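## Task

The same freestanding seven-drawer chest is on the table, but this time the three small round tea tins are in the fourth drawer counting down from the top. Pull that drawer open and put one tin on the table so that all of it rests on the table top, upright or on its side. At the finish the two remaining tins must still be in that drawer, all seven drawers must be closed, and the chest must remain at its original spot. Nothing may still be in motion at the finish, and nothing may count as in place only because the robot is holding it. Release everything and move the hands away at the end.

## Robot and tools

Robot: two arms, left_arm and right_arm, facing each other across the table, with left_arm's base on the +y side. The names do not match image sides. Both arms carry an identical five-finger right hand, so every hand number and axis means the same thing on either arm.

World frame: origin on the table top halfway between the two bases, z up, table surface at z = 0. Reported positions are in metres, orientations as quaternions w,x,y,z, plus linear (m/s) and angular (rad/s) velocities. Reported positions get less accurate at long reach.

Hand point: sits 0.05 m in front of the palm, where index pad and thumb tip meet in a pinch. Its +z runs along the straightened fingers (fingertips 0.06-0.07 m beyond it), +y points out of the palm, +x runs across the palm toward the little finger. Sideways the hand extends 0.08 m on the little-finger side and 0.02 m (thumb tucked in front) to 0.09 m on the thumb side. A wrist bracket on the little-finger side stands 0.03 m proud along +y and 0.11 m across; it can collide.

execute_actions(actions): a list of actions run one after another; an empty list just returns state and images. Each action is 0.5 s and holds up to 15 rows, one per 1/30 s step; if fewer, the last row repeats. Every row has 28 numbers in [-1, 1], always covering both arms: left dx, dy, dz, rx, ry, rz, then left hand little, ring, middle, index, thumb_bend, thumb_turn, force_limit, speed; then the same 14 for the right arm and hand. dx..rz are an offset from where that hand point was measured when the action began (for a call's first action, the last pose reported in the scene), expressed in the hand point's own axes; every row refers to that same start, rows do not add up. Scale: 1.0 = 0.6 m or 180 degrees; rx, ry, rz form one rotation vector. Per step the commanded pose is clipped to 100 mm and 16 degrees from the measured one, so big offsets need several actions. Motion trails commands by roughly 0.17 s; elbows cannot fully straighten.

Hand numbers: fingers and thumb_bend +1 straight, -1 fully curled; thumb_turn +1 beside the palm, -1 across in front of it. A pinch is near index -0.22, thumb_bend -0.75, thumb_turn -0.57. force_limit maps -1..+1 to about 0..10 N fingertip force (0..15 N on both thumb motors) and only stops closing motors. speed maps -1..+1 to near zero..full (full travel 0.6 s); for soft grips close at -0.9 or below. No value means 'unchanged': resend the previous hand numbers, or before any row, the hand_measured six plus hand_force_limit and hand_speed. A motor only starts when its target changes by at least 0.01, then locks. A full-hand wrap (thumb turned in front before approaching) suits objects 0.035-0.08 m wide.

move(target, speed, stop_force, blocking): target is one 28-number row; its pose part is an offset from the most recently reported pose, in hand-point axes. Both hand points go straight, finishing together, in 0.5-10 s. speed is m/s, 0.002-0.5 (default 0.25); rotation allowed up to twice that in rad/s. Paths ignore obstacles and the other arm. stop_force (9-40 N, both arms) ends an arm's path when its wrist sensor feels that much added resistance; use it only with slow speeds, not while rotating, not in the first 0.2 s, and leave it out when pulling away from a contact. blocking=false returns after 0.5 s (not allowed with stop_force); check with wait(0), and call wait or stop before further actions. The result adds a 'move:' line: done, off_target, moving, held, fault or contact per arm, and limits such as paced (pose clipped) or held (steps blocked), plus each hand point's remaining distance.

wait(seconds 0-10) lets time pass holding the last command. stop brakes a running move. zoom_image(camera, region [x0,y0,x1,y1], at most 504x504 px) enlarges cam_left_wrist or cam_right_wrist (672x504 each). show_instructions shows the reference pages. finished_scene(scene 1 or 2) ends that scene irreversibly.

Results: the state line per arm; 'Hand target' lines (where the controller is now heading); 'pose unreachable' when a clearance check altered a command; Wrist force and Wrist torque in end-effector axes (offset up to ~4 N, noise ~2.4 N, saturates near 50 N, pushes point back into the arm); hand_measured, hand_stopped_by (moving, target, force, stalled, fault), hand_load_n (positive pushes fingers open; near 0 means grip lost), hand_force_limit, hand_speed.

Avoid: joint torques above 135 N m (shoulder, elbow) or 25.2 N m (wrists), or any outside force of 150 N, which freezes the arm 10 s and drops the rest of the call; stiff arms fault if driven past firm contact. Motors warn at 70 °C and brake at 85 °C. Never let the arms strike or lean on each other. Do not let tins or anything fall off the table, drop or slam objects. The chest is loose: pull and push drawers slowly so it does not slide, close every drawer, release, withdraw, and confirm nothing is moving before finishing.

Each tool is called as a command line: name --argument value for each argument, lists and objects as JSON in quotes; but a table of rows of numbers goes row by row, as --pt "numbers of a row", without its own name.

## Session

execute_actions --actions '[]'

Scene clock: 0.00 s.
left_arm: end_effector_position=(+0.2883, +0.4419, +0.4766) hand_measured=(+1.000, +1.000, +1.000, +1.000, +1.000, +1.000) hand_load_n=(+0.0, +0.0, +0.0, +0.0, +0.0, +0.0) hand_stopped_by=(target, target, target, target, target, target) hand_force_limit=0.00 hand_speed=-0.80 end_effector_quat_wxyz=(+0.004, +0.384, +0.923, -0.011) end_effector_velocity=(+0.000, +0.000, +0.000) end_effector_angular_velocity=(-0.002, -0.002, +0.000) | right_arm: end_effector_position=(+0.2098, -0.3064, +0.4727) hand_measured=(+1.000, +1.000, +1.000, +1.000, +1.000, +1.000) hand_load_n=(+0.0, +0.0, +0.0, +0.0, +0.0, +0.0) hand_stopped_by=(target, target, target, target, target, target) hand_force_limit=0.00 hand_speed=-0.80 end_effector_quat_wxyz=(-0.006, -0.279, +0.960, +0.008) end_effector_velocity=(+0.000, -0.001, -0.000) end_effector_angular_velocity=(-0.003, -0.001, +0.000)
Joint positions: left_arm=[ 0.535 -1.751  1.362  1.94   1.582 -1.88 ] | right_arm=[-1.208 -1.707  1.35   1.941  1.556 -1.907]
Joint velocities: left_arm=[ 0.    -0.001 -0.    -0.001 -0.001 -0.   ] | right_arm=[ 0.    -0.     0.001 -0.001  0.003  0.   ]
Wrist force (N, on the end effector, along its own x y z axes, offset not removed): no reading
Wrist torque (N m, same axes, about the end effector's origin, offset not removed): no reading
Hand target (left_arm): +0.288, +0.442, +0.477; +0.004, +0.384, +0.923, -0.011
Hand target (right_arm): +0.210, -0.306, +0.473; -0.006, -0.279, +0.960, +0.008
camera_calibration (this result's frames):
cam_left_wrist: T_world_to_cam=[[0.749954, 0.661449, 0.0074182, -0.519291], [0.546189, -0.62552, 0.557138, -0.146577], [0.373159, -0.413776, -0.830387, 0.60053], [0, 0, 0, 1]] pos_world=[0.24541, 0.500282, 0.584188]
cam_right_wrist: T_world_to_cam=[[-0.410887, 0.911681, -0.0030664, 0.366361], [0.765678, 0.346906, 0.541659, -0.312519], [0.494884, 0.220212, -0.840593, 0.49057], [0, 0, 0, 1]] pos_world=[0.147046, -0.33362, 0.582772]

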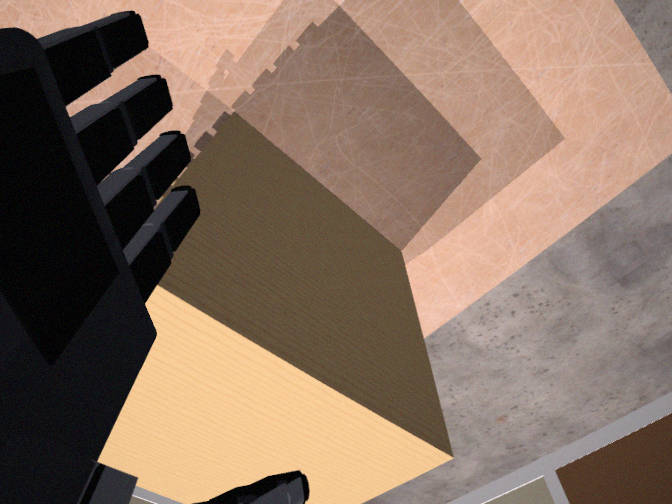

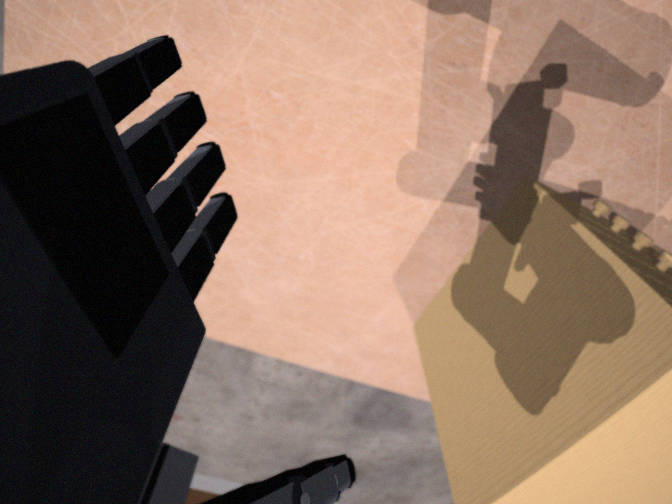

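move --target '[0,0,0,0,0,0,1,1,1,1,1,1,0,-0.8, 0.02,0.31,0.133,0,0,0.68,-1,-1,-1,0.4,-0.1,-0.57,0,0.5]'

move --target '[0,0,0,0,0,0,1,1,1,1,1,1,0,-0.8, 0.36,-0.05,0.30,-0.087,0.494,0.087,-1,-1,-1,0.4,-0.1,-0.57,0,0.5]'

Scene clock: 5.07 s.
left_arm: end_effector_position=(+0.2883, +0.4419, +0.4766) hand_measured=(+1.000, +1.000, +1.000, +1.000, +1.000, +1.000) hand_load_n=(+0.0, +0.0, +0.0, +0.0, +0.0, +0.0) hand_stopped_by=(target, target, target, target, target, target) hand_force_limit=0.00 hand_speed=-0.80 end_effector_quat_wxyz=(+0.004, +0.384, +0.923, -0.011) end_effector_velocity=(-0.000, -0.000, -0.000) end_effector_angular_velocity=(+0.002, +0.002, -0.000) | right_arm: end_effector_position=(+0.0981, -0.1554, +0.3970) hand_measured=(-1.000, -1.000, -1.000, +0.400, -0.100, -0.570) hand_load_n=(+0.0, +0.0, +0.0, +0.0, +0.0, +0.0) hand_stopped_by=(target, target, target, target, target, target) hand_force_limit=0.00 hand_speed=0.50 end_effector_quat_wxyz=(-0.012, +0.706, +0.708, -0.002) end_effector_velocity=(-0.000, +0.001, -0.000) end_effector_angular_velocity=(-0.002, -0.002, -0.013)
Joint positions: left_arm=[ 0.535 -1.751  1.362  1.94   1.582 -1.88 ] | right_arm=[-0.177 -1.284  1.08   1.767  1.548  1.258]
Joint velocities: left_arm=[-0.     0.002  0.     0.     0.001  0.   ] | right_arm=[ 0.003  0.005 -0.005  0.001  0.002  0.015]
Wrist force (N, on the end effector, along its own x y z axes, offset not removed): left_arm=[-0.7 0.3 -0.1] | right_arm=[-0.3 -2.7 2.3]
Wrist torque (N m, same axes, about the end effector's origin, offset not removed): left_arm=[-0.17 0.17 0.09] | right_arm=[-0.51 0.02 0.12]
Hand target (left_arm): +0.288, +0.442, +0.477; +0.004, +0.384, +0.923, -0.011
Hand target (right_arm): +0.098, -0.155, +0.397; -0.012, +0.707, +0.707, -0.002
Off the commanded pose (left_arm): 0.000 m, 0 deg.
Off the commanded pose (right_arm): 0.001 m, 0 deg.
move: done
camera_calibration (this result's frames):
cam_left_wrist: T_world_to_cam=[[0.749954, 0.661449, 0.0074181, -0.519291], [0.546189, -0.62552, 0.557138, -0.146577], [0.373159, -0.413776, -0.830387, 0.60053], [0, 0, 0, 1]] pos_world=[0.24541, 0.500282, 0.584188]
cam_right_wrist: T_world_to_cam=[[0.989336, -0.139682, -0.0412758, -0.102934], [-0.0954844, -0.835978, 0.540392, -0.33718], [-0.109989, -0.530688, -0.8404, 0.391522], [0, 0, 0, 1]] pos_world=[0.112704, -0.0884771, 0.506996]

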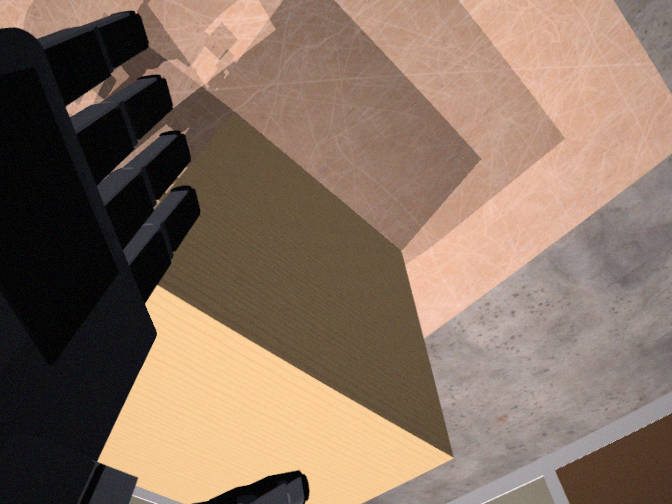

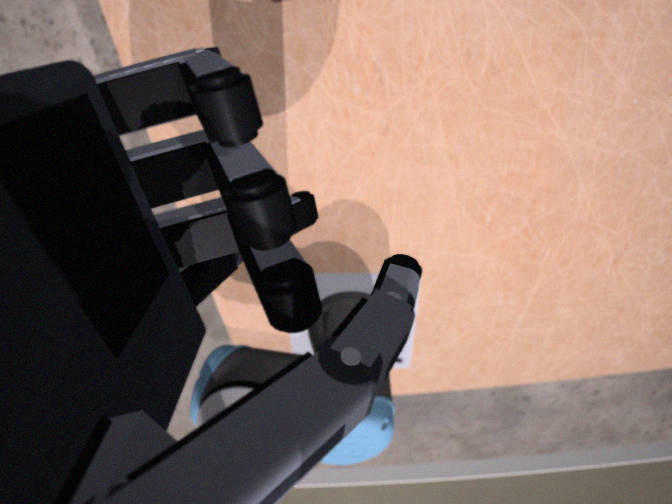

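Scene clock: 8.87 s.
left_arm: end_effector_position=(+0.2883, +0.4419, +0.4766) hand_measured=(+1.000, +1.000, +1.000, +1.000, +1.000, +1.000) hand_load_n=(+0.0, +0.0, +0.0, +0.0, +0.0, +0.0) hand_stopped_by=(target, target, target, target, target, target) hand_force_limit=0.00 hand_speed=-0.80 end_effector_quat_wxyz=(+0.004, +0.384, +0.923, -0.011) end_effector_velocity=(+0.000, +0.000, +0.000) end_effector_angular_velocity=(+0.000, -0.001, +0.000) | right_arm: end_effector_position=(+0.0637, +0.0625, +0.2209) hand_measured=(-1.000, -1.000, -1.000, +0.400, -0.100, -0.570) hand_load_n=(+0.0, +0.0, +0.0, +0.0, +0.0, +0.0) hand_stopped_by=(target, target, target, target, target, target) hand_force_limit=0.00 hand_speed=0.50 end_effector_quat_wxyz=(-0.415, +0.582, +0.399, +0.574) end_effector_velocity=(-0.000, +0.002, -0.001) end_effector_angular_velocity=(+0.015, -0.006, -0.001)
Joint positions: left_arm=[ 0.535 -1.751  1.362  1.94   1.582 -1.88 ] | right_arm=[ 0.107 -1.385  2.006 -0.624  1.888  1.594]
Joint velocities: left_arm=[ 0.    -0.     0.    -0.    -0.001 -0.   ] | right_arm=[ 0.002  0.009  0.005 -0.032  0.003 -0.006]
Wrist force (N, on the end effector, along its own x y z axes, offset not removed): left_arm=[-0.2 -0.7 -0.8] | right_arm=[-1.1 -2.0 2.7]
Wrist torque (N m, same axes, about the end effector's origin, offset not removed): left_arm=[-0.20 0.09 0.15] | right_arm=[-0.54 0.13 0.16]
Hand target (left_arm): +0.288, +0.442, +0.477; +0.004, +0.384, +0.923, -0.011
Hand target (right_arm): +0.064, +0.063, +0.221; -0.415, +0.582, +0.399, +0.575
Off the commanded pose (left_arm): 0.000 m, 0 deg.
Off the commanded pose (right_arm): 0.001 m, 0 deg.
move: done
camera_calibration (this result's frames):
cam_left_wrist: T_world_to_cam=[[0.749954, 0.661449, 0.00741834, -0.519291], [0.546189, -0.62552, 0.557138, -0.146577], [0.373159, -0.413776, -0.830387, 0.60053], [0, 0, 0, 1]] pos_world=[0.24541, 0.500282, 0.584188]
cam_right_wrist: T_world_to_cam=[[0.93512, -0.312483, -0.167046, -0.00368889], [-0.305516, -0.472278, -0.826809, 0.22949], [0.179472, 0.824202, -0.537105, 0.185287], [0, 0, 0, 1]] pos_world=[0.0403085, -0.045484, 0.288647]

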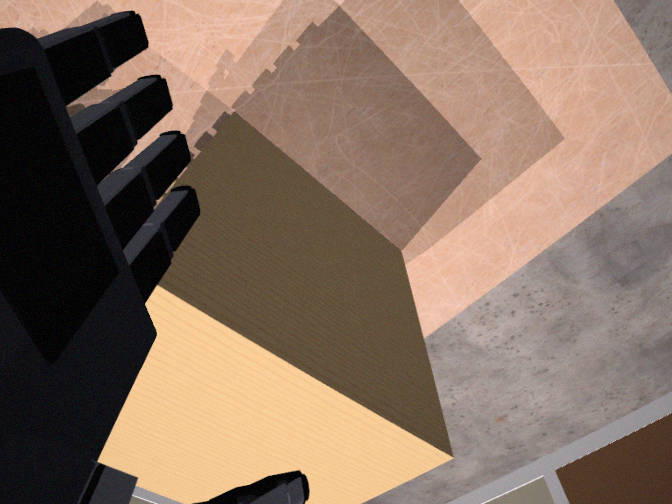

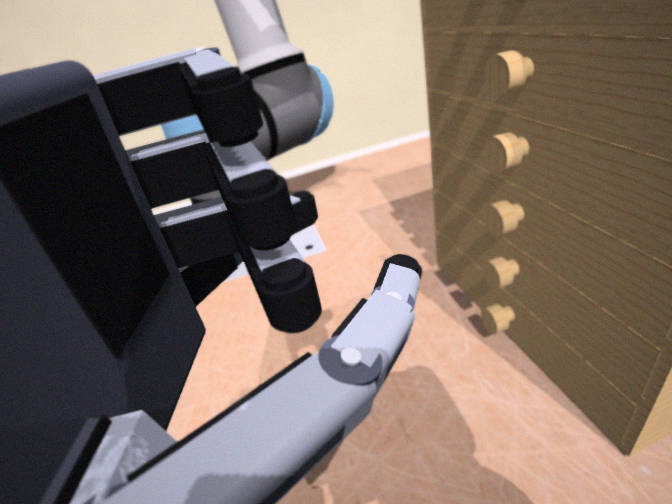

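move --target '[0,0,0,0,0,0,1,1,1,1,1,1,0,-0.8, -0.052,0.08,0.203,0,0,0,-1,-1,-1,0.4,-0.1,-0.57,0,0.5]' --speed 0.12

Scene clock: 10.93 s.
left_arm: end_effector_position=(+0.2883, +0.4419, +0.4766) hand_measured=(+1.000, +1.000, +1.000, +1.000, +1.000, +1.000) hand_load_n=(+0.0, +0.0, +0.0, +0.0, +0.0, +0.0) hand_stopped_by=(target, target, target, target, target, target) hand_force_limit=0.00 hand_speed=-0.80 end_effector_quat_wxyz=(+0.004, +0.384, +0.923, -0.011) end_effector_velocity=(-0.000, -0.000, -0.000) end_effector_angular_velocity=(-0.001, +0.001, -0.000) | right_arm: end_effector_position=(+0.1491, +0.1610, +0.1889) hand_measured=(-1.000, -1.000, -1.000, +0.400, -0.100, -0.570) hand_load_n=(+0.0, +0.0, +0.0, +0.0, +0.0, +0.0) hand_stopped_by=(target, target, target, target, target, target) hand_force_limit=0.00 hand_speed=0.50 end_effector_quat_wxyz=(-0.415, +0.582, +0.399, +0.574) end_effector_velocity=(+0.002, +0.002, -0.001) end_effector_angular_velocity=(+0.000, -0.000, -0.001)
Joint positions: left_arm=[ 0.535 -1.751  1.362  1.94   1.582 -1.88 ] | right_arm=[-0.062 -1.166  1.803 -0.64   1.72   1.594]
Joint velocities: left_arm=[ 0.    -0.    -0.    -0.     0.002  0.   ] | right_arm=[-0.002  0.005 -0.006  0.    -0.002 -0.   ]
Wrist force (N, on the end effector, along its own x y z axes, offset not removed): left_arm=[0.9 -0.3 1.0] | right_arm=[0.2 -1.6 3.1]
Wrist torque (N m, same axes, about the end effector's origin, offset not removed): left_arm=[-0.24 -0.20 0.21] | right_arm=[-0.43 -0.08 0.20]
Hand target (left_arm): +0.288, +0.442, +0.477; +0.004, +0.384, +0.923, -0.011
Hand target (right_arm): +0.149, +0.161, +0.189; -0.415, +0.582, +0.399, +0.574
Off the commanded pose (left_arm): 0.000 m, 0 deg.
Off the commanded pose (right_arm): 0.000 m, 0 deg.
move: done
camera_calibration (this result's frames):
cam_left_wrist: T_world_to_cam=[[0.749954, 0.661449, 0.00741829, -0.519291], [0.546189, -0.62552, 0.557139, -0.146578], [0.373159, -0.413776, -0.830386, 0.60053], [0, 0, 0, 1]] pos_world=[0.24541, 0.500282, 0.584188]
cam_right_wrist: T_world_to_cam=[[0.935212, -0.312484, -0.166529, -0.0582912], [-0.305065, -0.472306, -0.82696, 0.275647], [0.179759, 0.824185, -0.537035, 0.0715333], [0, 0, 0, 1]] pos_world=[0.125746, 0.0530179, 0.256657]

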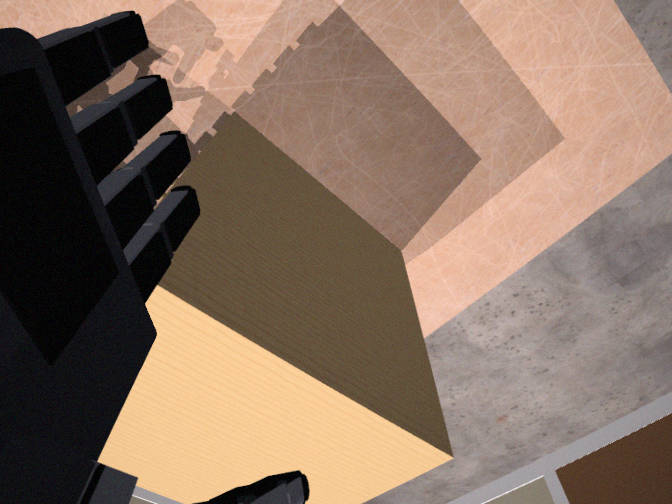

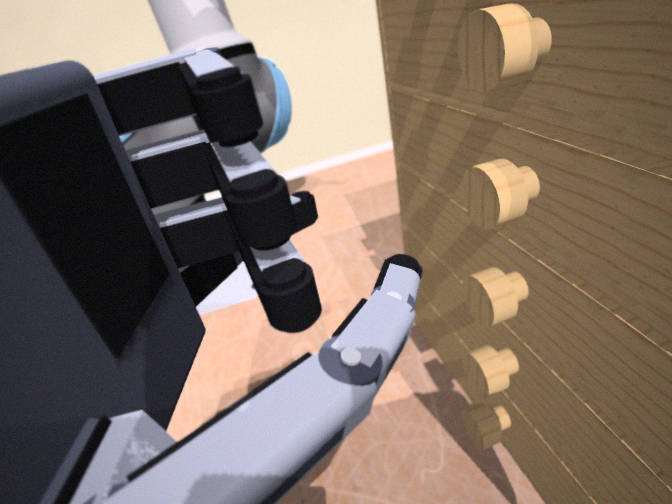

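move --target '[0,0,0,0,0,0,1,1,1,1,1,1,0,-0.8, -0.01,0.06,0.033,0,0,0,-1,-1,-1,0.4,-0.1,-0.57,0,0.5]' --speed 0.04

Scene clock: 12.67 s.
left_arm: end_effector_position=(+0.2883, +0.4419, +0.4766) hand_measured=(+1.000, +1.000, +1.000, +1.000, +1.000, +1.000) hand_load_n=(+0.0, +0.0, +0.0, +0.0, +0.0, +0.0) hand_stopped_by=(target, target, target, target, target, target) hand_force_limit=0.00 hand_speed=-0.80 end_effector_quat_wxyz=(+0.004, +0.384, +0.923, -0.011) end_effector_velocity=(+0.000, -0.001, -0.000) end_effector_angular_velocity=(+0.001, +0.001, -0.000) | right_arm: end_effector_position=(+0.1893, +0.1675, +0.1822) hand_measured=(-1.000, -1.000, -1.000, +0.400, -0.100, -0.570) hand_load_n=(+0.0, +0.0, +0.0, +0.0, +0.0, +0.0) hand_stopped_by=(target, target, target, target, target, target) hand_force_limit=0.00 hand_speed=0.50 end_effector_quat_wxyz=(-0.415, +0.582, +0.399, +0.574) end_effector_velocity=(+0.003, +0.000, +0.000) end_effector_angular_velocity=(+0.000, +0.000, -0.002)
Joint positions: left_arm=[ 0.535 -1.751  1.362  1.94   1.582 -1.88 ] | right_arm=[-0.139 -1.146  1.793 -0.65   1.642  1.594]
Joint velocities: left_arm=[-0.     0.002 -0.    -0.     0.     0.   ] | right_arm=[-0.005  0.001 -0.002  0.    -0.002  0.   ]
Wrist force (N, on the end effector, along its own x y z axes, offset not removed): left_arm=[-0.8 -2.8 0.7] | right_arm=[0.1 -2.1 2.5]
Wrist torque (N m, same axes, about the end effector's origin, offset not removed): left_arm=[-0.60 0.12 -0.08] | right_arm=[-0.57 -0.04 0.25]
Hand target (left_arm): +0.288, +0.442, +0.477; +0.004, +0.384, +0.923, -0.011
Hand target (right_arm): +0.190, +0.168, +0.182; -0.415, +0.582, +0.400, +0.574
Off the commanded pose (left_arm): 0.000 m, 0 deg.
Off the commanded pose (right_arm): 0.000 m, 0 deg.
move: done
camera_calibration (this result's frames):
cam_left_wrist: T_world_to_cam=[[0.749954, 0.661449, 0.00741823, -0.519291], [0.546189, -0.62552, 0.557138, -0.146577], [0.373159, -0.413776, -0.830387, 0.60053], [0, 0, 0, 1]] pos_world=[0.24541, 0.500282, 0.584188]
cam_right_wrist: T_world_to_cam=[[0.935243, -0.312522, -0.166283, -0.0949771], [-0.304878, -0.472346, -0.827006, 0.285392], [0.179914, 0.824147, -0.53704, 0.0553368], [0, 0, 0, 1]] pos_world=[0.165881, 0.0595156, 0.249945]

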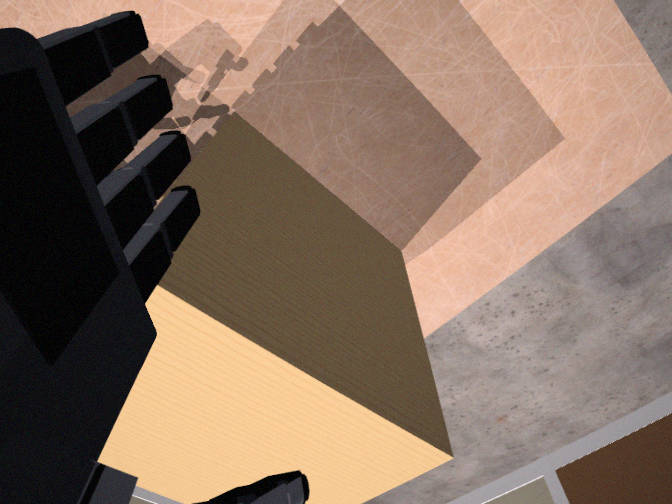

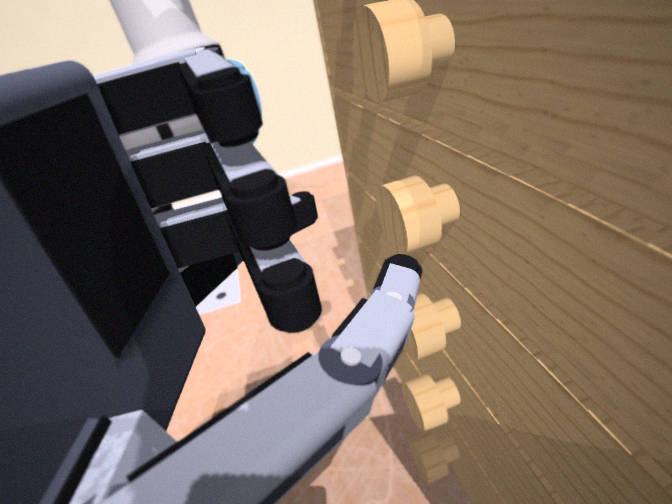

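move --target '[0,0,0,0,0,0,1,1,1,1,1,1,0,-0.8, 0.008,0.028,0.01,0,0,0,-1,-1,-1,0.4,-0.1,-0.57,0,0.5]' --speed 0.02 --stop_force 9

execute_actions --actions '[[[0,0,0,0,0,0,1,1,1,1,1,1,0,-0.8, 0,0,0,0,0,0,-1,-1,-1,-0.5,-0.9,-0.57,0.6,-0.3]],[[0,0,0,0,0,0,1,1,1,1,1,1,0,-0.8, 0,0,0,0,0,0,-1,-1,-1,-0.5,-0.9,-0.57,0.6,-0.3]],[[0,0,0,0,0,0,1,1,1,1,1,1,0,-0.8, 0,0,0,0,0,0,-1,-1,-1,-0.5,-0.9,-0.57,0.6,-0.3]]]'

Scene clock: 14.10 s.
left_arm: end_effector_position=(+0.2883, +0.4419, +0.4766) hand_measured=(+1.000, +1.000, +1.000, +1.000, +1.000, +1.000) hand_load_n=(+0.0, +0.0, +0.0, +0.0, +0.0, +0.0) hand_stopped_by=(target, target, target, target, target, target) hand_force_limit=0.00 hand_speed=-0.80 end_effector_quat_wxyz=(+0.004, +0.384, +0.923, -0.011) end_effector_velocity=(+0.000, -0.001, -0.000) end_effector_angular_velocity=(+0.001, +0.001, -0.000) | right_arm: end_effector_position=(+0.2070, +0.1674, +0.1866) hand_measured=(-1.000, -1.000, -1.000, +0.400, -0.100, -0.570) hand_load_n=(+0.0, +0.0, +0.0, +0.0, +0.0, +0.0) hand_stopped_by=(target, target, target, target, target, target) hand_force_limit=0.00 hand_speed=0.50 end_effector_quat_wxyz=(-0.415, +0.582, +0.400, +0.574) end_effector_velocity=(+0.003, -0.000, +0.001) end_effector_angular_velocity=(-0.000, +0.000, -0.001)
Joint positions: left_arm=[ 0.535 -1.751  1.362  1.94   1.582 -1.88 ] | right_arm=[-0.174 -1.152  1.788 -0.64   1.608  1.594]
Joint velocities: left_arm=[ 0.     0.002 -0.    -0.     0.001  0.   ] | right_arm=[-0.005 -0.001 -0.001  0.002 -0.004  0.   ]
Wrist force (N, on the end effector, along its own x y z axes, offset not removed): left_arm=[-0.6 0.5 0.6] | right_arm=[0.7 -1.5 2.2]
Wrist torque (N m, same axes, about the end effector's origin, offset not removed): left_arm=[-0.17 0.17 0.10] | right_arm=[-0.39 -0.13 0.19]
Hand target (left_arm): +0.288, +0.442, +0.477; +0.004, +0.384, +0.923, -0.011
Hand target (right_arm): +0.207, +0.167, +0.187; -0.415, +0.582, +0.400, +0.574
Off the commanded pose (left_arm): 0.000 m, 0 deg.
Off the commanded pose (right_arm): 0.000 m, 0 deg.
move: done
camera_calibration (this result's frames):
cam_left_wrist: T_world_to_cam=[[0.749954, 0.661449, 0.00741829, -0.519291], [0.546189, -0.62552, 0.557138, -0.146577], [0.373159, -0.413776, -0.830387, 0.60053], [0, 0, 0, 1]] pos_world=[0.24541, 0.500282, 0.584188]
cam_right_wrist: T_world_to_cam=[[0.935254, -0.312549, -0.166171, -0.110818], [-0.304797, -0.472356, -0.82703, 0.294352], [0.179995, 0.824132, -0.537037, 0.0545435], [0, 0, 0, 1]] pos_world=[0.183543, 0.0594522, 0.254315]

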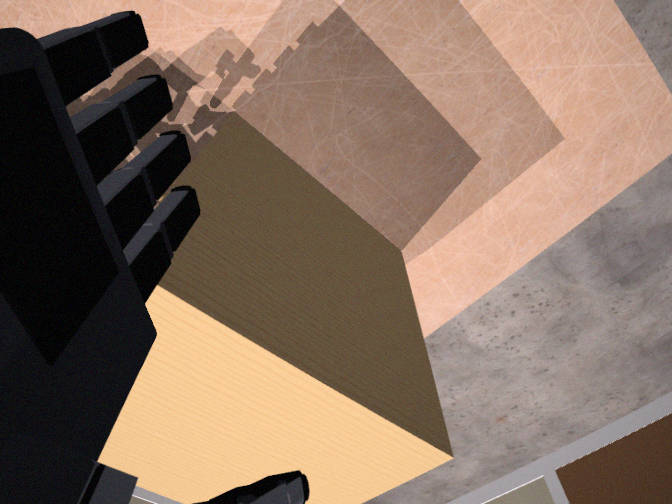

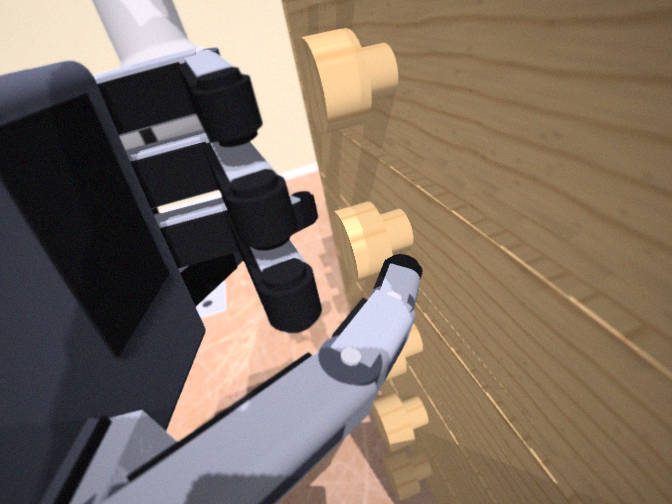

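Scene clock: 15.60 s.
left_arm: end_effector_position=(+0.2883, +0.4419, +0.4766) hand_measured=(+1.000, +1.000, +1.000, +1.000, +1.000, +1.000) hand_load_n=(+0.0, +0.0, +0.0, +0.0, +0.0, +0.0) hand_stopped_by=(target, target, target, target, target, target) hand_force_limit=0.00 hand_speed=-0.80 end_effector_quat_wxyz=(+0.004, +0.384, +0.923, -0.011) end_effector_velocity=(-0.000, -0.000, -0.000) end_effector_angular_velocity=(-0.001, +0.002, +0.000) | right_arm: end_effector_position=(+0.2071, +0.1674, +0.1866) hand_measured=(-1.000, -1.000, -1.000, -0.016, -0.296, -0.570) hand_load_n=(+0.0, +0.0, +0.0, +11.5, +13.0, +2.0) hand_stopped_by=(target, target, target, force, force, target) hand_force_limit=0.60 hand_speed=-0.30 end_effector_quat_wxyz=(-0.415, +0.582, +0.399, +0.574) end_effector_velocity=(+0.000, -0.000, +0.000) end_effector_angular_velocity=(-0.000, -0.000, -0.001)
Joint positions: left_arm=[ 0.535 -1.751  1.362  1.94   1.582 -1.88 ] | right_arm=[-0.174 -1.152  1.788 -0.639  1.608  1.594]
Joint velocities: left_arm=[ 0.     0.    -0.     0.     0.002 -0.   ] | right_arm=[-0.    -0.    -0.     0.001  0.    -0.   ]
Wrist force (N, on the end effector, along its own x y z axes, offset not removed): left_arm=[0.5 0.9 -0.3] | right_arm=[-1.7 -2.9 1.7]
Wrist torque (N m, same axes, about the end effector's origin, offset not removed): left_arm=[-0.01 -0.07 0.18] | right_arm=[-0.75 0.05 0.12]
Hand target (left_arm): +0.288, +0.442, +0.477; +0.004, +0.384, +0.923, -0.011
Hand target (right_arm): +0.207, +0.167, +0.187; -0.415, +0.582, +0.399, +0.574
Off the commanded pose (left_arm): 0.000 m, 0 deg.
Off the commanded pose (right_arm): 0.000 m, 0 deg.
camera_calibration (this result's frames):
cam_left_wrist: T_world_to_cam=[[0.749954, 0.661448, 0.00741825, -0.519291], [0.546188, -0.62552, 0.557138, -0.146577], [0.373158, -0.413776, -0.830387, 0.60053], [0, 0, 0, 1]] pos_world=[0.24541, 0.500282, 0.584188]
cam_right_wrist: T_world_to_cam=[[0.935191, -0.312739, -0.16617, -0.11091], [-0.304905, -0.472354, -0.826991, 0.294398], [0.180141, 0.82406, -0.537097, 0.0545451], [0, 0, 0, 1]] pos_world=[0.18366, 0.0594257, 0.25433]

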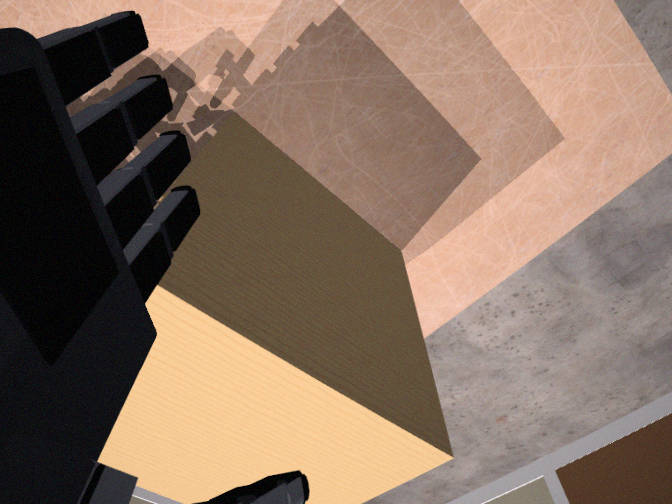

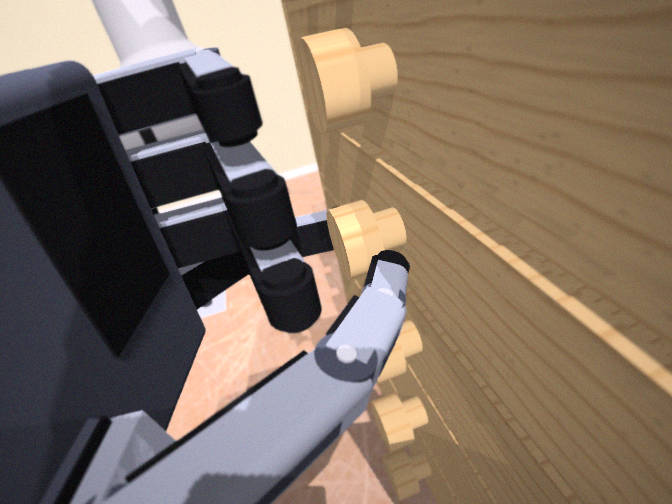

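move --target '[0,0,0,0,0,0,1,1,1,1,1,1,0,-0.8, 0,-0.095,-0.032,0,0,0,-1,-1,-1,-0.5,-0.9,-0.57,0.6,-0.3]' --speed 0.04

Scene clock: 17.67 s.
left_arm: end_effector_position=(+0.2883, +0.4419, +0.4766) hand_measured=(+1.000, +1.000, +1.000, +1.000, +1.000, +1.000) hand_load_n=(+0.0, +0.0, +0.0, +0.0, +0.0, +0.0) hand_stopped_by=(target, target, target, target, target, target) hand_force_limit=0.00 hand_speed=-0.80 end_effector_quat_wxyz=(+0.004, +0.384, +0.923, -0.011) end_effector_velocity=(-0.000, +0.000, +0.000) end_effector_angular_velocity=(-0.002, -0.001, +0.000) | right_arm: end_effector_position=(+0.1473, +0.1685, +0.1878) hand_measured=(-1.000, -1.000, -1.000, -0.016, -0.296, -0.570) hand_load_n=(+0.0, +0.0, +0.0, +12.5, +13.0, +2.0) hand_stopped_by=(target, target, target, force, force, target) hand_force_limit=0.60 hand_speed=-0.30 end_effector_quat_wxyz=(-0.415, +0.582, +0.399, +0.574) end_effector_velocity=(-0.003, -0.000, -0.000) end_effector_angular_velocity=(-0.001, +0.000, -0.001)
Joint positions: left_arm=[ 0.535 -1.751  1.362  1.94   1.582 -1.88 ] | right_arm=[-0.055 -1.149  1.78  -0.634  1.727  1.594]
Joint velocities: left_arm=[ 0.    -0.001 -0.    -0.001  0.    -0.   ] | right_arm=[ 0.005  0.001 -0.001  0.001  0.006  0.   ]
Wrist force (N, on the end effector, along its own x y z axes, offset not removed): left_arm=[-0.1 0.4 -0.8] | right_arm=[-0.8 -1.0 2.9]
Wrist torque (N m, same axes, about the end effector's origin, offset not removed): left_arm=[-0.05 0.12 0.15] | right_arm=[-0.35 -0.23 0.24]
Hand target (left_arm): +0.288, +0.442, +0.477; +0.004, +0.384, +0.923, -0.011
Hand target (right_arm): +0.147, +0.169, +0.188; -0.415, +0.582, +0.399, +0.574
Off the commanded pose (left_arm): 0.000 m, 0 deg.
Off the commanded pose (right_arm): 0.000 m, 0 deg.
move: done
camera_calibration (this result's frames):
cam_left_wrist: T_world_to_cam=[[0.749954, 0.661449, 0.00741821, -0.519291], [0.546189, -0.62552, 0.557138, -0.146577], [0.373159, -0.413776, -0.830387, 0.60053], [0, 0, 0, 1]] pos_world=[0.24541, 0.500282, 0.584188]
cam_right_wrist: T_world_to_cam=[[0.935141, -0.312683, -0.166555, -0.0543145], [-0.305198, -0.472283, -0.826924, 0.27773], [0.179904, 0.824122, -0.537082, 0.065055], [0, 0, 0, 1]] pos_world=[0.123851, 0.0605706, 0.255555]

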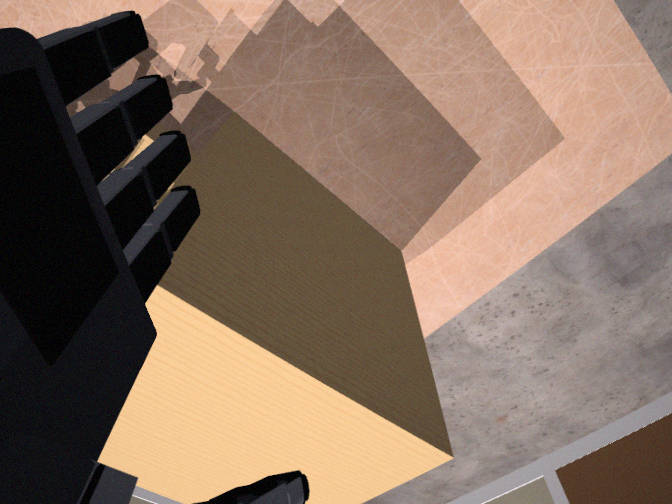

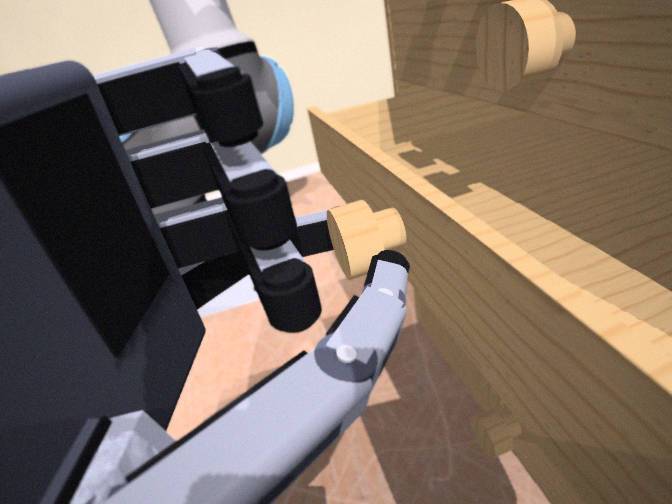

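Force-free. Continue 0.14 in the same direction.

move --target '[0,0,0,0,0,0,1,1,1,1,1,1,0,-0.8, -0.003,-0.222,-0.075,0,0,0,-1,-1,-1,-0.5,-0.9,-0.57,0.6,-0.3]' --speed 0.05

Scene clock: 20.97 s.
left_arm: end_effector_position=(+0.2883, +0.4419, +0.4766) hand_measured=(+1.000, +1.000, +1.000, +1.000, +1.000, +1.000) hand_load_n=(+0.0, +0.0, +0.0, +0.0, +0.0, +0.0) hand_stopped_by=(target, target, target, target, target, target) hand_force_limit=0.00 hand_speed=-0.80 end_effector_quat_wxyz=(+0.004, +0.384, +0.923, -0.011) end_effector_velocity=(+0.000, -0.000, -0.000) end_effector_angular_velocity=(+0.001, +0.001, -0.001) | right_arm: end_effector_position=(+0.0069, +0.1711, +0.1889) hand_measured=(-1.000, -1.000, -1.000, -0.016, -0.296, -0.570) hand_load_n=(+0.0, +0.0, +0.0, +12.0, +13.0, +2.0) hand_stopped_by=(target, target, target, force, force, target) hand_force_limit=0.60 hand_speed=-0.30 end_effector_quat_wxyz=(-0.415, +0.582, +0.399, +0.574) end_effector_velocity=(-0.002, +0.000, -0.000) end_effector_angular_velocity=(-0.001, +0.000, -0.000)
Joint positions: left_arm=[ 0.535 -1.751  1.362  1.94   1.582 -1.88 ] | right_arm=[ 0.222 -1.087  1.678 -0.594  2.004  1.594]
Joint velocities: left_arm=[-0.     0.     0.001  0.     0.     0.001] | right_arm=[ 0.005  0.002 -0.003  0.003  0.005  0.   ]
Wrist force (N, on the end effector, along its own x y z axes, offset not removed): left_arm=[1.7 -1.8 -1.5] | right_arm=[-1.1 -0.3 2.8]
Wrist torque (N m, same axes, about the end effector's origin, offset not removed): left_arm=[-0.42 -0.11 0.20] | right_arm=[-0.25 -0.13 0.16]
Hand target (left_arm): +0.288, +0.442, +0.477; +0.004, +0.384, +0.923, -0.011
Hand target (right_arm): +0.007, +0.171, +0.189; -0.415, +0.582, +0.399, +0.574
Off the commanded pose (left_arm): 0.000 m, 0 deg.
Off the commanded pose (right_arm): 0.000 m, 0 deg.
move: done
camera_calibration (this result's frames):
cam_left_wrist: T_world_to_cam=[[0.749954, 0.661449, 0.00741846, -0.519291], [0.546189, -0.62552, 0.557138, -0.146577], [0.373159, -0.413776, -0.830387, 0.60053], [0, 0, 0, 1]] pos_world=[0.24541, 0.500282, 0.584188]
cam_right_wrist: T_world_to_cam=[[0.935012, -0.312625, -0.167388, 0.0780706], [-0.305894, -0.47225, -0.826686, 0.236964], [0.179394, 0.824164, -0.537189, 0.0887897], [0, 0, 0, 1]] pos_world=[-0.0164393, 0.063136, 0.25666]

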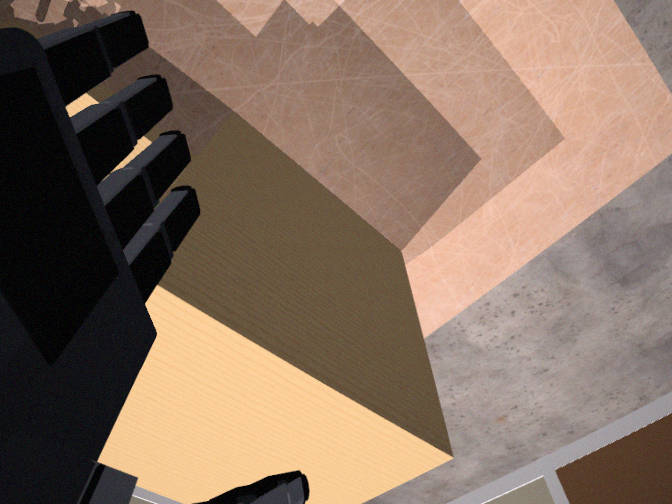

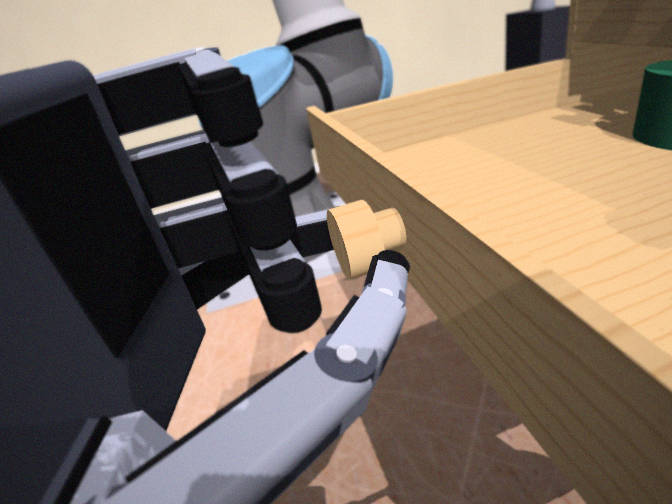

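move --target '[0.152,-0.483,0,0.125,-0.287,-0.70,-1,-1,-1,0.6,0.5,-0.6,0.3,0.5, -0.002,-0.11,-0.037,0,0,0,-1,-1,-1,-0.5,-0.9,-0.57,0.6,-0.3]' --speed 0.12

Scene clock: 31.53 s.
left_arm: end_effector_position=(+0.0209, +0.3037, +0.4800) hand_measured=(-1.000, -1.000, -1.000, +0.600, +0.500, -0.600) hand_load_n=(+0.0, +0.0, +0.0, +0.0, +0.0, +0.0) hand_stopped_by=(target, target, target, target, target, target) hand_force_limit=0.30 hand_speed=0.50 end_effector_quat_wxyz=(-0.253, +0.645, -0.664, +0.280) end_effector_velocity=(-0.002, -0.001, -0.000) end_effector_angular_velocity=(-0.006, -0.003, +0.014) | right_arm: end_effector_position=(-0.0621, +0.1725, +0.1892) hand_measured=(-1.000, -1.000, -1.000, -0.016, -0.294, -0.570) hand_load_n=(+0.0, +0.0, +0.0, +8.0, +14.0, +0.0) hand_stopped_by=(target, target, target, force, force, target) hand_force_limit=0.60 hand_speed=-0.30 end_effector_quat_wxyz=(-0.415, +0.583, +0.399, +0.574) end_effector_velocity=(-0.000, -0.000, +0.000) end_effector_angular_velocity=(-0.000, -0.000, -0.001)
Joint positions: left_arm=[-0.916 -1.713  1.566  2.377  1.13  -5.816] | right_arm=[ 0.349 -1.03   1.585 -0.558  2.13   1.594]
Joint velocities: left_arm=[-0.     0.005 -0.002  0.003  0.003 -0.017] | right_arm=[ 0.001  0.    -0.001  0.001  0.001 -0.   ]
Wrist force (N, on the end effector, along its own x y z axes, offset not removed): left_arm=[-0.4 -0.3 0.4] | right_arm=[-1.4 10.2 1.9]
Wrist torque (N m, same axes, about the end effector's origin, offset not removed): left_arm=[-0.18 0.16 0.13] | right_arm=[-0.54 0.12 0.07]
Hand target (left_arm): +0.021, +0.304, +0.480; -0.254, +0.646, -0.663, +0.280
Hand target (right_arm): -0.062, +0.172, +0.189; -0.415, +0.583, +0.399, +0.574
Off the commanded pose (left_arm): 0.003 m, 1 deg.
Off the commanded pose (right_arm): 0.001 m, 0 deg.
move: done
camera_calibration (this result's frames):
cam_left_wrist: T_world_to_cam=[[-0.727793, 0.070394, -0.682175, 0.314014], [-0.30207, 0.860123, 0.411026, -0.452168], [0.615688, 0.505206, -0.604727, 0.253517], [0, 0, 0, 1]] pos_world=[-0.0641362, 0.238737, 0.553374]
cam_right_wrist: T_world_to_cam=[[0.934953, -0.312618, -0.167728, 0.143137], [-0.306203, -0.472307, -0.826539, 0.216648], [0.179172, 0.824134, -0.537309, 0.100204], [0, 0, 0, 1]] pos_world=[-0.0854416, 0.0644899, 0.256917]

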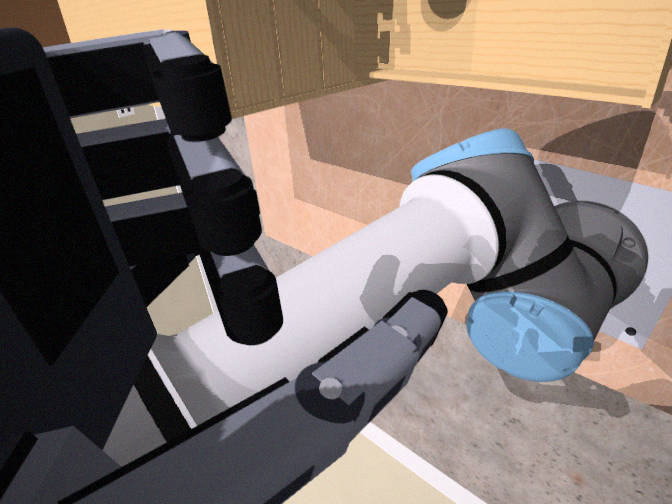

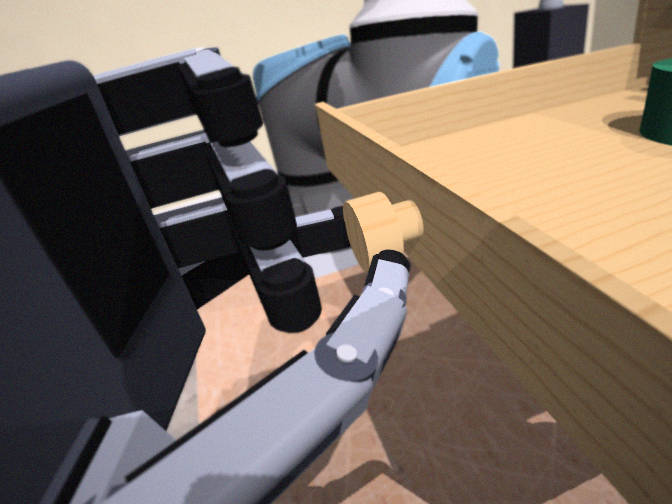

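move --target '[0.157,0.083,0.27,0,0,0,-1,-1,-1,0.6,0.5,-0.6,0.3,0.5, 0,0.008,0.003,0,0,0,-1,-1,-1,-0.5,-0.9,-0.57,0.6,-0.3]' --speed 0.12

Scene clock: 34.00 s.
left_arm: end_effector_position=(+0.0948, +0.2033, +0.3320) hand_measured=(-1.000, -1.000, -1.000, +0.600, +0.500, -0.600) hand_load_n=(+0.0, +0.0, +0.0, +0.0, +0.0, +0.0) hand_stopped_by=(target, target, target, target, target, target) hand_force_limit=0.30 hand_speed=0.50 end_effector_quat_wxyz=(-0.254, +0.645, -0.664, +0.281) end_effector_velocity=(+0.001, -0.001, -0.001) end_effector_angular_velocity=(-0.001, +0.001, -0.000) | right_arm: end_effector_position=(-0.0570, +0.1725, +0.1890) hand_measured=(-1.000, -1.000, -1.000, -0.016, -0.294, -0.570) hand_load_n=(+0.0, +0.0, +0.0, +11.5, +10.0, +1.0) hand_stopped_by=(target, target, target, force, force, target) hand_force_limit=0.60 hand_speed=-0.30 end_effector_quat_wxyz=(-0.415, +0.582, +0.399, +0.574) end_effector_velocity=(-0.000, -0.000, -0.000) end_effector_angular_velocity=(-0.001, +0.000, -0.000)
Joint positions: left_arm=[-0.488 -1.49   1.681  1.811  0.904 -5.387] | right_arm=[ 0.34  -1.035  1.592 -0.561  2.121  1.594]
Joint velocities: left_arm=[ 0.005  0.001 -0.001 -0.006 -0.002  0.007] | right_arm=[0.    0.    0.    0.001 0.001 0.   ]
Wrist force (N, on the end effector, along its own x y z axes, offset not removed): left_arm=[0.9 -0.9 -1.5] | right_arm=[-0.4 -3.0 3.5]
Wrist torque (N m, same axes, about the end effector's origin, offset not removed): left_arm=[-0.19 -0.10 0.24] | right_arm=[-0.51 -0.22 0.24]
Hand target (left_arm): +0.095, +0.203, +0.332; -0.254, +0.645, -0.664, +0.281
Hand target (right_arm): -0.057, +0.173, +0.189; -0.415, +0.582, +0.399, +0.574
Off the commanded pose (left_arm): 0.001 m, 0 deg.
Off the commanded pose (right_arm): 0.000 m, 0 deg.
move: done
camera_calibration (this result's frames):
cam_left_wrist: T_world_to_cam=[[-0.726943, 0.0697433, -0.683147, 0.274265], [-0.302772, 0.860358, 0.410017, -0.282373], [0.616347, 0.504897, -0.604315, 0.169123], [0, 0, 0, 1]] pos_world=[0.00964168, 0.138424, 0.405345]
cam_right_wrist: T_world_to_cam=[[0.934958, -0.312617, -0.167702, 0.13835], [-0.306179, -0.472302, -0.82655, 0.218169], [0.179188, 0.824137, -0.537299, 0.0991659], [0, 0, 0, 1]] pos_world=[-0.0803224, 0.0645659, 0.256811]

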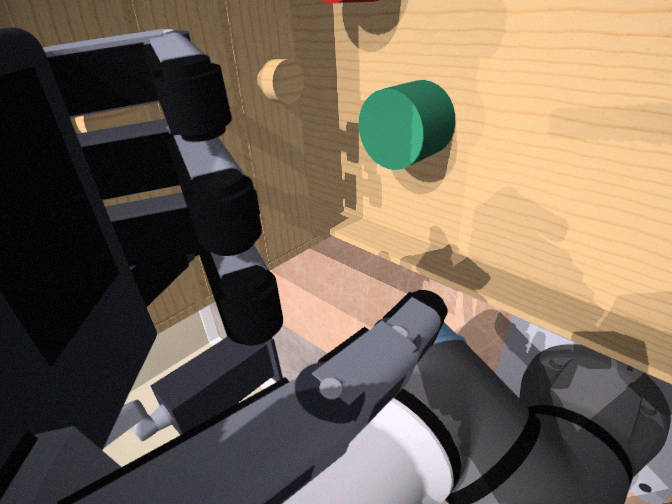

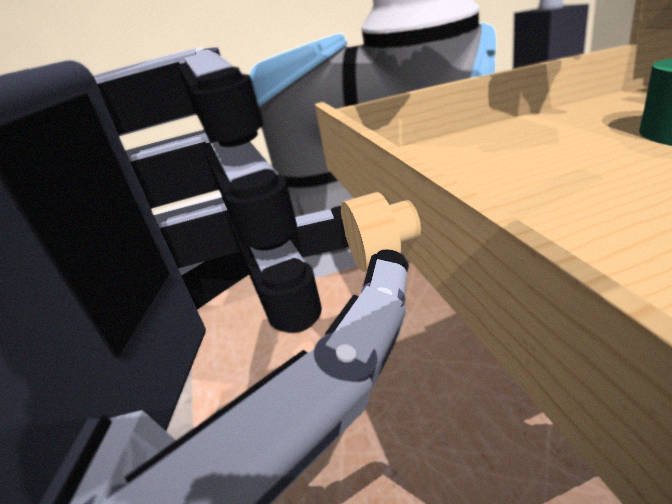

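move --target '[0.01,0.03,0.164,0,0,0,-1,-1,-1,0.6,0.5,-0.6,0.3,0.5, 0,0,0,0,0,0,-1,-1,-1,-0.5,-0.9,-0.57,0.6,-0.3]' --speed 0.04 --stop_force 9

Scene clock: 37.17 s.
left_arm: end_effector_position=(+0.1503, +0.1933, +0.2497) hand_measured=(-1.000, -1.000, -1.000, +0.600, +0.500, -0.600) hand_load_n=(+0.0, +0.0, +0.0, +0.0, +0.0, +0.0) hand_stopped_by=(target, target, target, target, target, target) hand_force_limit=0.30 hand_speed=0.50 end_effector_quat_wxyz=(-0.254, +0.645, -0.664, +0.281) end_effector_velocity=(+0.001, -0.001, -0.003) end_effector_angular_velocity=(+0.000, +0.000, -0.000) | right_arm: end_effector_position=(-0.0570, +0.1725, +0.1890) hand_measured=(-1.000, -1.000, -1.000, -0.016, -0.294, -0.570) hand_load_n=(+0.0, +0.0, +0.0, +11.5, +10.0, +1.0) hand_stopped_by=(target, target, target, force, force, target) hand_force_limit=0.60 hand_speed=-0.30 end_effector_quat_wxyz=(-0.415, +0.582, +0.399, +0.574) end_effector_velocity=(-0.000, +0.000, -0.000) end_effector_angular_velocity=(-0.000, +0.000, +0.001)
Joint positions: left_arm=[-0.325 -1.421  1.79   1.505  0.844 -5.189] | right_arm=[ 0.34  -1.035  1.592 -0.561  2.121  1.594]
Joint velocities: left_arm=[ 0.005  0.004  0.002 -0.01  -0.001  0.007] | right_arm=[ 0.     0.001 -0.001  0.001 -0.001  0.   ]
Wrist force (N, on the end effector, along its own x y z axes, offset not removed): left_arm=[1.6 0.2 -1.6] | right_arm=[-2.1 -4.0 1.7]
Wrist torque (N m, same axes, about the end effector's origin, offset not removed): left_arm=[-0.03 -0.11 0.23] | right_arm=[-0.54 -0.01 0.17]
Hand target (left_arm): +0.150, +0.193, +0.249; -0.254, +0.645, -0.664, +0.281
Hand target (right_arm): -0.057, +0.173, +0.189; -0.415, +0.582, +0.399, +0.574
Off the commanded pose (left_arm): 0.000 m, 0 deg.
Off the commanded pose (right_arm): 0.000 m, 0 deg.
move: done
camera_calibration (this result's frames):
cam_left_wrist: T_world_to_cam=[[-0.726575, 0.069565, -0.683556, 0.259174], [-0.303118, 0.860362, 0.409753, -0.223058], [0.61661, 0.504914, -0.604031, 0.0900947], [0, 0, 0, 1]] pos_world=[0.0651436, 0.128391, 0.322979]
cam_right_wrist: T_world_to_cam=[[0.934958, -0.312616, -0.167703, 0.138346], [-0.306179, -0.472302, -0.82655, 0.21817], [0.179187, 0.824137, -0.537299, 0.0991647], [0, 0, 0, 1]] pos_world=[-0.0803173, 0.064566, 0.256811]

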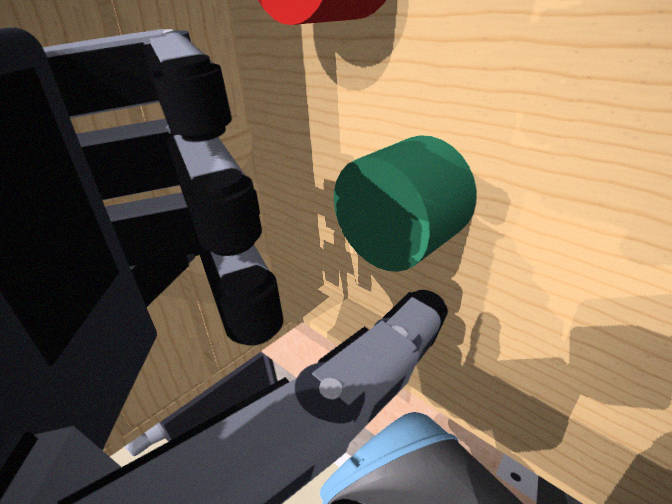

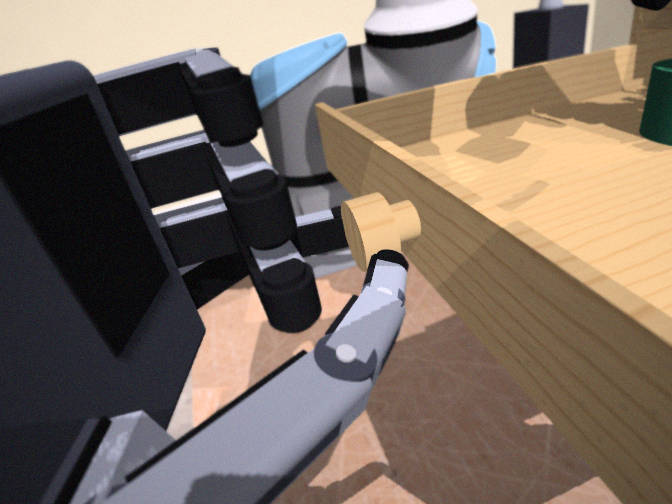

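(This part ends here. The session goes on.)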